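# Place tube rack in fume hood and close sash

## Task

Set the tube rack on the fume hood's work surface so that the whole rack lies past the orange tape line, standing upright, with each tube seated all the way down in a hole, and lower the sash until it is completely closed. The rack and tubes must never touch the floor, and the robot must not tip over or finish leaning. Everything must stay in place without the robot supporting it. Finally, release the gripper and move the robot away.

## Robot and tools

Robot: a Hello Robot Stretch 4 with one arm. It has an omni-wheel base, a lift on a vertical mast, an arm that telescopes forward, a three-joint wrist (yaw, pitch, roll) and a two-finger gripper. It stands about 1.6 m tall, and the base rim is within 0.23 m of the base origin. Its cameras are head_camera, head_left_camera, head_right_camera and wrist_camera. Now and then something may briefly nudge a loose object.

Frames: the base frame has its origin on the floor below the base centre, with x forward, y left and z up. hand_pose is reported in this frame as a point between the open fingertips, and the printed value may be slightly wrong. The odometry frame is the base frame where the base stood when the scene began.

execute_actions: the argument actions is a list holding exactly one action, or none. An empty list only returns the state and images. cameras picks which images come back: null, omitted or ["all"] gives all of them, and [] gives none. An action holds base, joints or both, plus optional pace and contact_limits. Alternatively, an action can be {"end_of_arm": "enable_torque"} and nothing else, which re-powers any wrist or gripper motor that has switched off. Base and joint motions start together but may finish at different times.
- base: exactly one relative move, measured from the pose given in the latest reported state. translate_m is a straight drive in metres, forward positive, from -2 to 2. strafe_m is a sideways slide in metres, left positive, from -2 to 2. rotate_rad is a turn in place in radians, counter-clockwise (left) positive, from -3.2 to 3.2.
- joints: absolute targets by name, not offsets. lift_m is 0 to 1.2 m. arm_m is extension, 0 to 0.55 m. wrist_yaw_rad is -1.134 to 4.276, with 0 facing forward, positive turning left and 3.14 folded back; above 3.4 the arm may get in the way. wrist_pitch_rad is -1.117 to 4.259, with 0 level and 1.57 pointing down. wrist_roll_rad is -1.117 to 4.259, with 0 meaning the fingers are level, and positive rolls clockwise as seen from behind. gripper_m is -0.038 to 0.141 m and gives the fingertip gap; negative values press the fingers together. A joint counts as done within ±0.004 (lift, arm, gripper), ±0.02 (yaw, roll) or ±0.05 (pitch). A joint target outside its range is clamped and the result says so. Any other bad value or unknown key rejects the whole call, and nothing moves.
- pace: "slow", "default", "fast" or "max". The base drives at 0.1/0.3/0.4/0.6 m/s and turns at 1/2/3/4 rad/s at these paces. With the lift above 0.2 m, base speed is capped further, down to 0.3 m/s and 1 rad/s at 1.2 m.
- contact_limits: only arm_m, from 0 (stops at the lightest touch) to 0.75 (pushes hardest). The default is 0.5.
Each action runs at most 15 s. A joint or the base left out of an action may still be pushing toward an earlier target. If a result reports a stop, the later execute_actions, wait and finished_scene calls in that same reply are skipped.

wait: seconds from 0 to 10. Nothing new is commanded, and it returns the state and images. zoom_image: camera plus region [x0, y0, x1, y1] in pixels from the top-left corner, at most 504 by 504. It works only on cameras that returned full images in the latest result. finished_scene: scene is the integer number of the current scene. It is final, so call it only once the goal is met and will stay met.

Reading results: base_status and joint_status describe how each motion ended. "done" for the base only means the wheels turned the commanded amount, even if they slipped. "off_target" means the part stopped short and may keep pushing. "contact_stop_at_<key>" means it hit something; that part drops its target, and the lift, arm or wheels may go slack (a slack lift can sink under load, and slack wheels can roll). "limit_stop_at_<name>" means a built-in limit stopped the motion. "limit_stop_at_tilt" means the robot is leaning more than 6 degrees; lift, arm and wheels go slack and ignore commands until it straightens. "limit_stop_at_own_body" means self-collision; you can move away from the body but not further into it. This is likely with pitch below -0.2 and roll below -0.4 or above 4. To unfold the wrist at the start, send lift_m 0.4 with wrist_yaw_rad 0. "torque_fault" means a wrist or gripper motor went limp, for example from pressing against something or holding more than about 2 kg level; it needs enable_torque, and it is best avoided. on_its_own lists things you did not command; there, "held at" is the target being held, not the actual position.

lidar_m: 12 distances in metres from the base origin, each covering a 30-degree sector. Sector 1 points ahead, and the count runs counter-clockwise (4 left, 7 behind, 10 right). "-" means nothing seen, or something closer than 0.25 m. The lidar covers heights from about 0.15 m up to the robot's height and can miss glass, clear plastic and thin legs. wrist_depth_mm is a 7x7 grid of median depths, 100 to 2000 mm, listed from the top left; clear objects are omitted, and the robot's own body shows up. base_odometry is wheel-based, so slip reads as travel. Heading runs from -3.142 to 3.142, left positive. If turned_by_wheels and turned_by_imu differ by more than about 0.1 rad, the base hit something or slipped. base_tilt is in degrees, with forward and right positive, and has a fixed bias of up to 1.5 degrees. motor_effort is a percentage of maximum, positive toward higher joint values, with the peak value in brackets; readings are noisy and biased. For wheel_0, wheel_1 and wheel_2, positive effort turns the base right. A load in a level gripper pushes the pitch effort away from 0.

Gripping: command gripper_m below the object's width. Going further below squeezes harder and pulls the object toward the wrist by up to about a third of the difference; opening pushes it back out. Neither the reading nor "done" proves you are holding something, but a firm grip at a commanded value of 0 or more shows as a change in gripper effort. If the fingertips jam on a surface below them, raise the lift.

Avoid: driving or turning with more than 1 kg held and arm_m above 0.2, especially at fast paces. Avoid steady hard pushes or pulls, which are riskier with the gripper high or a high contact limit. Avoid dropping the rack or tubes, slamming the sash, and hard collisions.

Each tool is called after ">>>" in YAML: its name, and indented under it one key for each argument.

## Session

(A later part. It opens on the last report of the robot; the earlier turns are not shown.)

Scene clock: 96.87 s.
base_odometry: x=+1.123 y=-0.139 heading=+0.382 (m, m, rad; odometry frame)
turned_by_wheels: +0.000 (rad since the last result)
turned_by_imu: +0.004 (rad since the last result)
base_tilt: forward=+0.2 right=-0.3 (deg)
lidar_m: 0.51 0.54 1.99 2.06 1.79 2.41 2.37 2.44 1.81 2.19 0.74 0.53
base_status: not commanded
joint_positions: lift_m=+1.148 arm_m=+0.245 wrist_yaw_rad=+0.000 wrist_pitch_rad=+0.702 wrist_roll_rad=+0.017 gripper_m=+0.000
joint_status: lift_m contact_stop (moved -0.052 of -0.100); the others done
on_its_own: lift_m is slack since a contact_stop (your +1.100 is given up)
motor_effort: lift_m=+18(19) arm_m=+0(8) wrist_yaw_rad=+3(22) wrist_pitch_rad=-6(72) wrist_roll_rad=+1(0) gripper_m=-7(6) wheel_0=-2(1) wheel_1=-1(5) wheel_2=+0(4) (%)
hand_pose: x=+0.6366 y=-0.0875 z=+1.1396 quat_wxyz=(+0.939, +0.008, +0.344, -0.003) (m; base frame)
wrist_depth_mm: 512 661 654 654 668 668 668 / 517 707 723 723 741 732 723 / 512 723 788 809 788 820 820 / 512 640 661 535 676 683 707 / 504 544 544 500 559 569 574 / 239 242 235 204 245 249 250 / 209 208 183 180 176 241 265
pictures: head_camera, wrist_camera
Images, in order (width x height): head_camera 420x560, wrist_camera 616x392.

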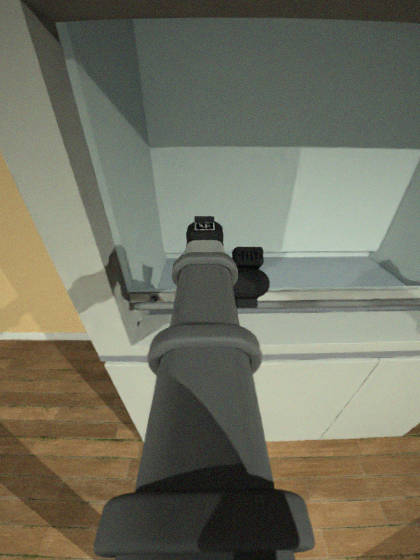

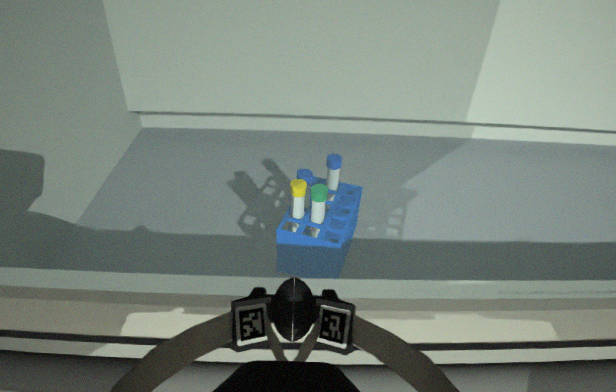

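>>> execute_actions:
  actions:
    - {"joints":{"lift_m":1.0}}
  cameras: ["head_camera","wrist_camera"]

Scene clock: 98.27 s.
base_odometry: x=+1.123 y=-0.139 heading=+0.382 (m, m, rad; odometry frame)
turned_by_wheels: +0.000 (rad since the last result)
turned_by_imu: +0.004 (rad since the last result)
base_tilt: forward=+0.2 right=-0.4 (deg)
lidar_m: 0.53 0.56 2.01 1.99 1.80 2.44 2.37 2.44 1.79 2.20 0.73 0.56
base_status: not commanded
joint_positions: lift_m=+1.116 arm_m=+0.245 wrist_yaw_rad=-0.001 wrist_pitch_rad=+0.702 wrist_roll_rad=+0.017 gripper_m=+0.000
joint_status: lift_m contact_stop (moved -0.032 of -0.148)
on_its_own: lift_m is slack since a contact_stop (your +1.000 is given up)
motor_effort: lift_m=+18(17) arm_m=+0(0) wrist_yaw_rad=+5(26) wrist_pitch_rad=-7(63) wrist_roll_rad=+0(1) gripper_m=-6(6) wheel_0=-3(4) wheel_1=-1(5) wheel_2=-2(4) (%)
hand_pose: x=+0.6365 y=-0.0877 z=+1.1080 quat_wxyz=(+0.939, +0.008, +0.344, -0.004) (m; base frame)
wrist_depth_mm: 504 661 668 676 668 668 676 / 508 699 723 723 732 723 723 / 504 699 732 741 759 778 798 / 508 591 603 484 621 627 640 / 473 496 504 480 517 525 525 / 238 241 238 204 244 246 248 / 207 205 183 179 176 279 343
pictures: head_camera, wrist_camera
Images, in order (width x height): head_camera 420x560, wrist_camera 616x392.

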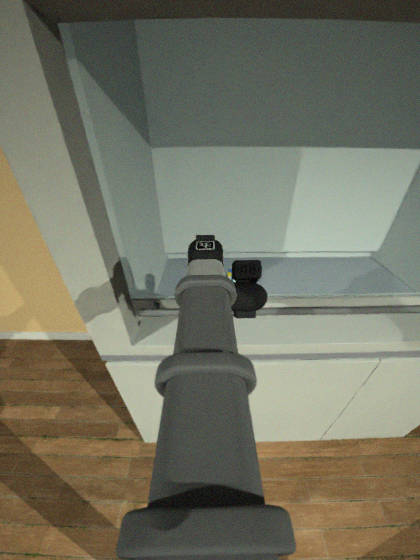

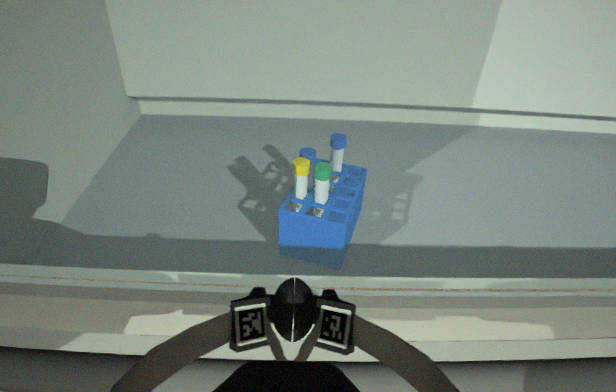

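Progressing in steps; repeat.

>>> execute_actions:
  actions:
    - {"joints":{"lift_m":1.0},"pace":"fast"}
  cameras: []

Scene clock: 99.60 s.
base_odometry: x=+1.123 y=-0.139 heading=+0.382 (m, m, rad; odometry frame)
turned_by_wheels: +0.000 (rad since the last result)
turned_by_imu: +0.006 (rad since the last result)
base_tilt: forward=+0.2 right=-0.2 (deg)
lidar_m: 0.52 0.55 2.01 1.89 1.79 2.39 2.35 2.43 1.83 2.18 0.76 0.52
base_status: not commanded
joint_positions: lift_m=+1.082 arm_m=+0.245 wrist_yaw_rad=-0.007 wrist_pitch_rad=+0.708 wrist_roll_rad=+0.018 gripper_m=+0.000
joint_status: lift_m contact_stop (moved -0.034 of -0.116)
on_its_own: lift_m is slack since a contact_stop (your +1.000 is given up); wrist_yaw_rad is at rest, and its effort (+21) is outside its rest range (-13 to +13)
motor_effort: lift_m=+18(18) arm_m=+0(0) wrist_yaw_rad=+21(38) wrist_pitch_rad=-23(70) wrist_roll_rad=+1(0) gripper_m=-3(6) wheel_0=-1(3) wheel_1=+0(5) wheel_2=-6(8) (%)
hand_pose: x=+0.6349 y=-0.0889 z=+1.0725 quat_wxyz=(+0.938, +0.009, +0.346, -0.006) (m; base frame)
wrist_depth_mm: 500 654 676 683 668 676 683 / 504 699 768 778 732 732 723 / 500 647 661 621 676 707 707 / 488 530 544 452 554 564 580 / 245 445 455 459 466 469 473 / 244 242 228 206 236 244 246 / 196 195 191 180 180 206 208
pictures: none
No camera images: the call's "cameras" was empty. Leave "cameras" out to get every camera's image.

>>> execute_actions:
  actions:
    - {"joints":{"lift_m":0.95,"arm_m":0.24}}
  cameras: []

Scene clock: 100.97 s.
base_odometry: x=+1.123 y=-0.139 heading=+0.382 (m, m, rad; odometry frame)
turned_by_wheels: +0.000 (rad since the last result)
turned_by_imu: +0.000 (rad since the last result)
base_tilt: forward=+0.1 right=-0.3 (deg)
lidar_m: 0.49 0.53 2.00 1.88 1.80 2.43 2.34 2.44 1.85 2.20 0.73 0.53
base_status: not commanded
joint_positions: lift_m=+1.050 arm_m=+0.240 wrist_yaw_rad=-0.001 wrist_pitch_rad=+0.703 wrist_roll_rad=+0.018 gripper_m=+0.000
joint_status: lift_m contact_stop (moved -0.032 of -0.132); the others done
on_its_own: lift_m is slack since a contact_stop (your +0.950 is given up)
motor_effort: lift_m=+18(13) arm_m=+0(1) wrist_yaw_rad=+5(28) wrist_pitch_rad=-9(71) wrist_roll_rad=+1(1) gripper_m=-5(6) wheel_0=-3(4) wheel_1=-1(5) wheel_2=-3(7) (%)
hand_pose: x=+0.6312 y=-0.0877 z=+1.0421 quat_wxyz=(+0.939, +0.008, +0.344, -0.004) (m; base frame)
wrist_depth_mm: 496 668 661 668 668 676 676 / 500 691 750 759 768 759 778 / 496 597 603 462 609 640 661 / 459 484 492 445 500 517 521 / 248 407 415 421 424 430 433 / 249 247 234 204 239 246 247 / 201 200 183 180 176 208 210
pictures: none
No camera images: the call's "cameras" was empty. Leave "cameras" out to get every camera's image.

>>> execute_actions:
  actions:
    - {"joints":{"lift_m":0.9}}
  cameras: []

Scene clock: 102.43 s.
base_odometry: x=+1.123 y=-0.139 heading=+0.382 (m, m, rad; odometry frame)
turned_by_wheels: +0.000 (rad since the last result)
turned_by_imu: +0.004 (rad since the last result)
base_tilt: forward=+0.2 right=-0.3 (deg)
lidar_m: 0.52 0.57 2.03 1.81 1.79 2.42 2.36 2.44 1.80 2.19 0.76 0.54
base_status: not commanded
joint_positions: lift_m=+1.019 arm_m=+0.240 wrist_yaw_rad=-0.004 wrist_pitch_rad=+0.700 wrist_roll_rad=+0.018 gripper_m=+0.000
joint_status: lift_m contact_stop (moved -0.032 of -0.150)
on_its_own: lift_m is slack since a contact_stop (your +0.900 is given up)
motor_effort: lift_m=+18(19) arm_m=+0(0) wrist_yaw_rad=+13(29) wrist_pitch_rad=-3(67) wrist_roll_rad=+1(1) gripper_m=-6(6) wheel_0=-4(4) wheel_1=-1(5) wheel_2=-3(4) (%)
hand_pose: x=+0.6314 y=-0.0883 z=+1.0109 quat_wxyz=(+0.939, +0.009, +0.343, -0.005) (m; base frame)
wrist_depth_mm: 484 668 661 668 676 676 683 / 496 668 707 668 750 732 750 / 484 535 544 421 544 585 597 / 427 436 445 430 459 466 473 / 244 249 373 379 382 387 392 / 242 245 232 205 238 246 247 / 199 198 182 181 170 205 206
pictures: none
No camera images: the call's "cameras" was empty. Leave "cameras" out to get every camera's image.

>>> execute_actions:
  actions:
    - {"joints":{"lift_m":0.9}}
  cameras: ["head_camera","wrist_camera"]

Scene clock: 104.00 s.
base_odometry: x=+1.123 y=-0.139 heading=+0.382 (m, m, rad; odometry frame)
turned_by_wheels: +0.000 (rad since the last result)
turned_by_imu: +0.001 (rad since the last result)
base_tilt: forward=+0.2 right=-0.3 (deg)
lidar_m: 0.51 0.56 2.03 1.82 1.82 2.42 2.34 2.42 1.81 2.17 0.75 0.55
base_status: not commanded
joint_positions: lift_m=+1.009 arm_m=+0.240 wrist_yaw_rad=-0.007 wrist_pitch_rad=+0.692 wrist_roll_rad=+0.018 gripper_m=+0.000
joint_status: lift_m contact_stop (moved -0.010 of -0.119)
on_its_own: lift_m is slack since a contact_stop (your +0.900 is given up); wrist_yaw_rad is at rest, and its effort (+20) is outside its rest range (-13 to +13)
motor_effort: lift_m=+15(18) arm_m=+1(1) wrist_yaw_rad=+20(31) wrist_pitch_rad=+22(64) wrist_roll_rad=+1(0) gripper_m=-4(6) wheel_0=-3(3) wheel_1=+0(1) wheel_2=-5(5) (%)
hand_pose: x=+0.6326 y=-0.0889 z=+1.0027 quat_wxyz=(+0.941, +0.009, +0.339, -0.006) (m; base frame)
wrist_depth_mm: 484 661 668 668 661 668 668 / 496 668 741 699 750 750 750 / 484 544 549 424 549 585 603 / 430 436 442 427 455 462 477 / 241 244 370 375 382 387 389 / 236 241 228 206 235 244 244 / 193 193 193 183 180 202 202
pictures: head_camera, wrist_camera
Images, in order (width x height): head_camera 420x560, wrist_camera 616x392.

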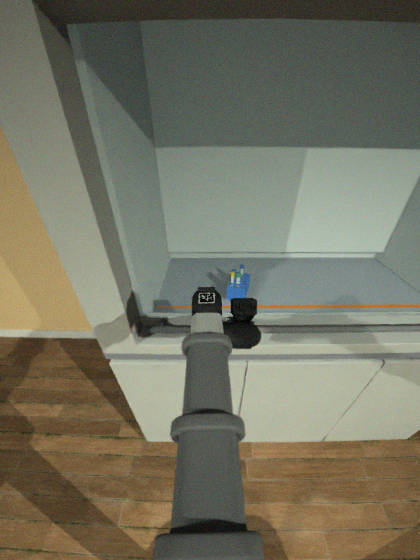

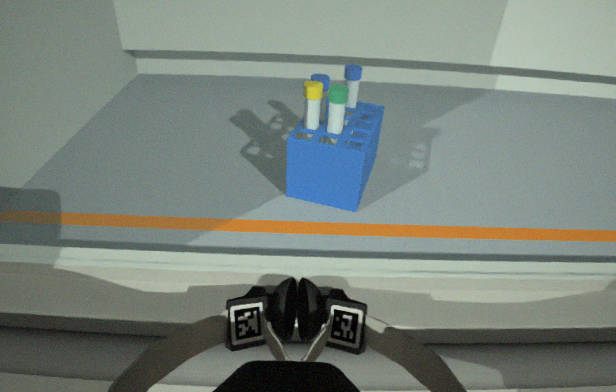

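>>> execute_actions:
  actions:
    - {"joints":{"lift_m":1.05}}
  cameras: []

>>> execute_actions:
  actions:
    - {"base":{"translate_m":-0.3},"joints":{"arm_m":0.05,"wrist_pitch_rad":0.3}}
  cameras: ["head_camera","wrist_camera"]

>>> zoom_image:
  camera: "head_camera"
  region: [60,200,420,340]

Scene clock: 105.27 s.
base_odometry: x=+1.123 y=-0.139 heading=+0.382 (m, m, rad; odometry frame)
turned_by_wheels: +0.000 (rad since the last result)
turned_by_imu: +0.000 (rad since the last result)
base_tilt: forward=+0.3 right=-0.2 (deg)
lidar_m: 0.51 0.56 1.99 1.83 1.79 2.40 2.35 2.43 1.84 2.20 0.74 0.54
base_status: not commanded
joint_positions: lift_m=+1.050 arm_m=+0.240 wrist_yaw_rad=+0.000 wrist_pitch_rad=+0.701 wrist_roll_rad=+0.018 gripper_m=+0.000
joint_status: all done
motor_effort: lift_m=+22(19) arm_m=+1(0) wrist_yaw_rad=+2(19) wrist_pitch_rad=-5(21) wrist_roll_rad=+1(0) gripper_m=-5(6) wheel_0=-2(2) wheel_1=+0(0) wheel_2=-3(4) (%)
hand_pose: x=+0.6314 y=-0.0875 z=+1.0417 quat_wxyz=(+0.939, +0.008, +0.343, -0.003) (m; base frame)
wrist_depth_mm: 480 654 661 676 668 676 676 / 484 691 741 759 768 759 768 / 480 591 609 462 597 634 661 / 455 484 488 452 488 517 521 / 399 407 413 421 424 424 430 / 257 257 252 204 258 260 260 / 224 224 183 180 176 267 270
pictures: none
No camera images: the call's "cameras" was empty. Leave "cameras" out to get every camera's image.

Scene clock: 107.73 s.
base_odometry: x=+0.845 y=-0.251 heading=+0.382 (m, m, rad; odometry frame)
turned_by_wheels: +0.000 (rad since the last result)
turned_by_imu: +0.000 (rad since the last result)
base_tilt: forward=+0.2 right=-0.2 (deg)
lidar_m: 0.82 0.87 2.51 1.75 1.83 2.12 2.06 2.15 1.75 1.74 1.17 0.85
base_status: done
joint_positions: lift_m=+1.050 arm_m=+0.051 wrist_yaw_rad=+0.000 wrist_pitch_rad=+0.302 wrist_roll_rad=+0.018 gripper_m=+0.000
joint_status: all done
motor_effort: lift_m=+21(22) arm_m=-7(10) wrist_yaw_rad=+1(8) wrist_pitch_rad=-9(56) wrist_roll_rad=+0(0) gripper_m=-6(7) wheel_0=-3(9) wheel_1=-3(7) wheel_2=+2(11) (%)
hand_pose: x=+0.4975 y=-0.0874 z=+1.1421 quat_wxyz=(+0.989, +0.009, +0.151, -0.001) (m; base frame)
wrist_depth_mm: 521 723 1138 1118 1160 1138 1138 / 535 741 1182 1160 1182 1182 1182 / 564 750 1205 1205 1205 1182 1205 / 580 759 1205 1205 1255 1255 1229 / 603 647 661 668 668 707 715 / 627 627 615 204 621 634 634 / 654 640 183 179 176 661 654
pictures: head_camera, wrist_camera
Images, in order (width x height): head_camera 420x560, wrist_camera 616x392.

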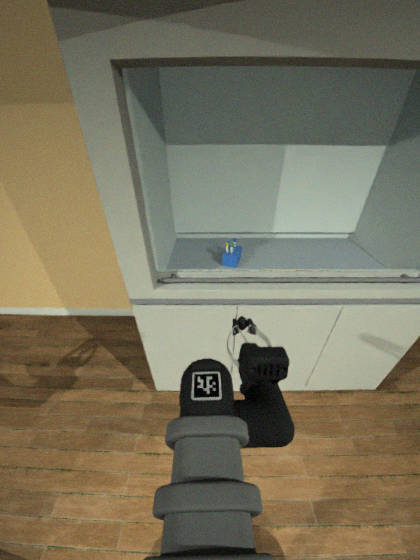

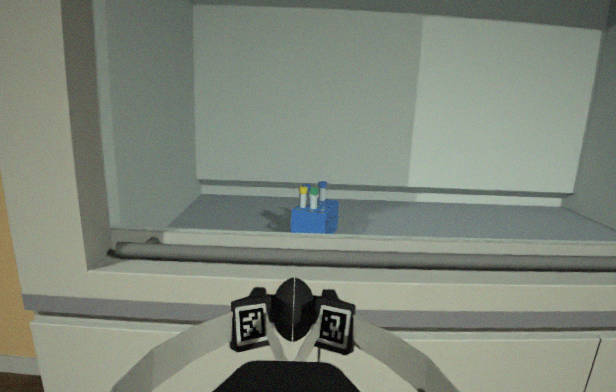

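Region (60, 200, 420, 340) of head_camera's 420x560 image, scaled by 1.400, with more detail than that image has.

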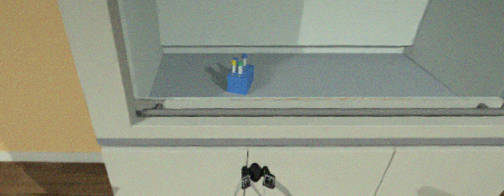

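>>> finished_scene:
  scene: 1

The scene is finished: the task was done.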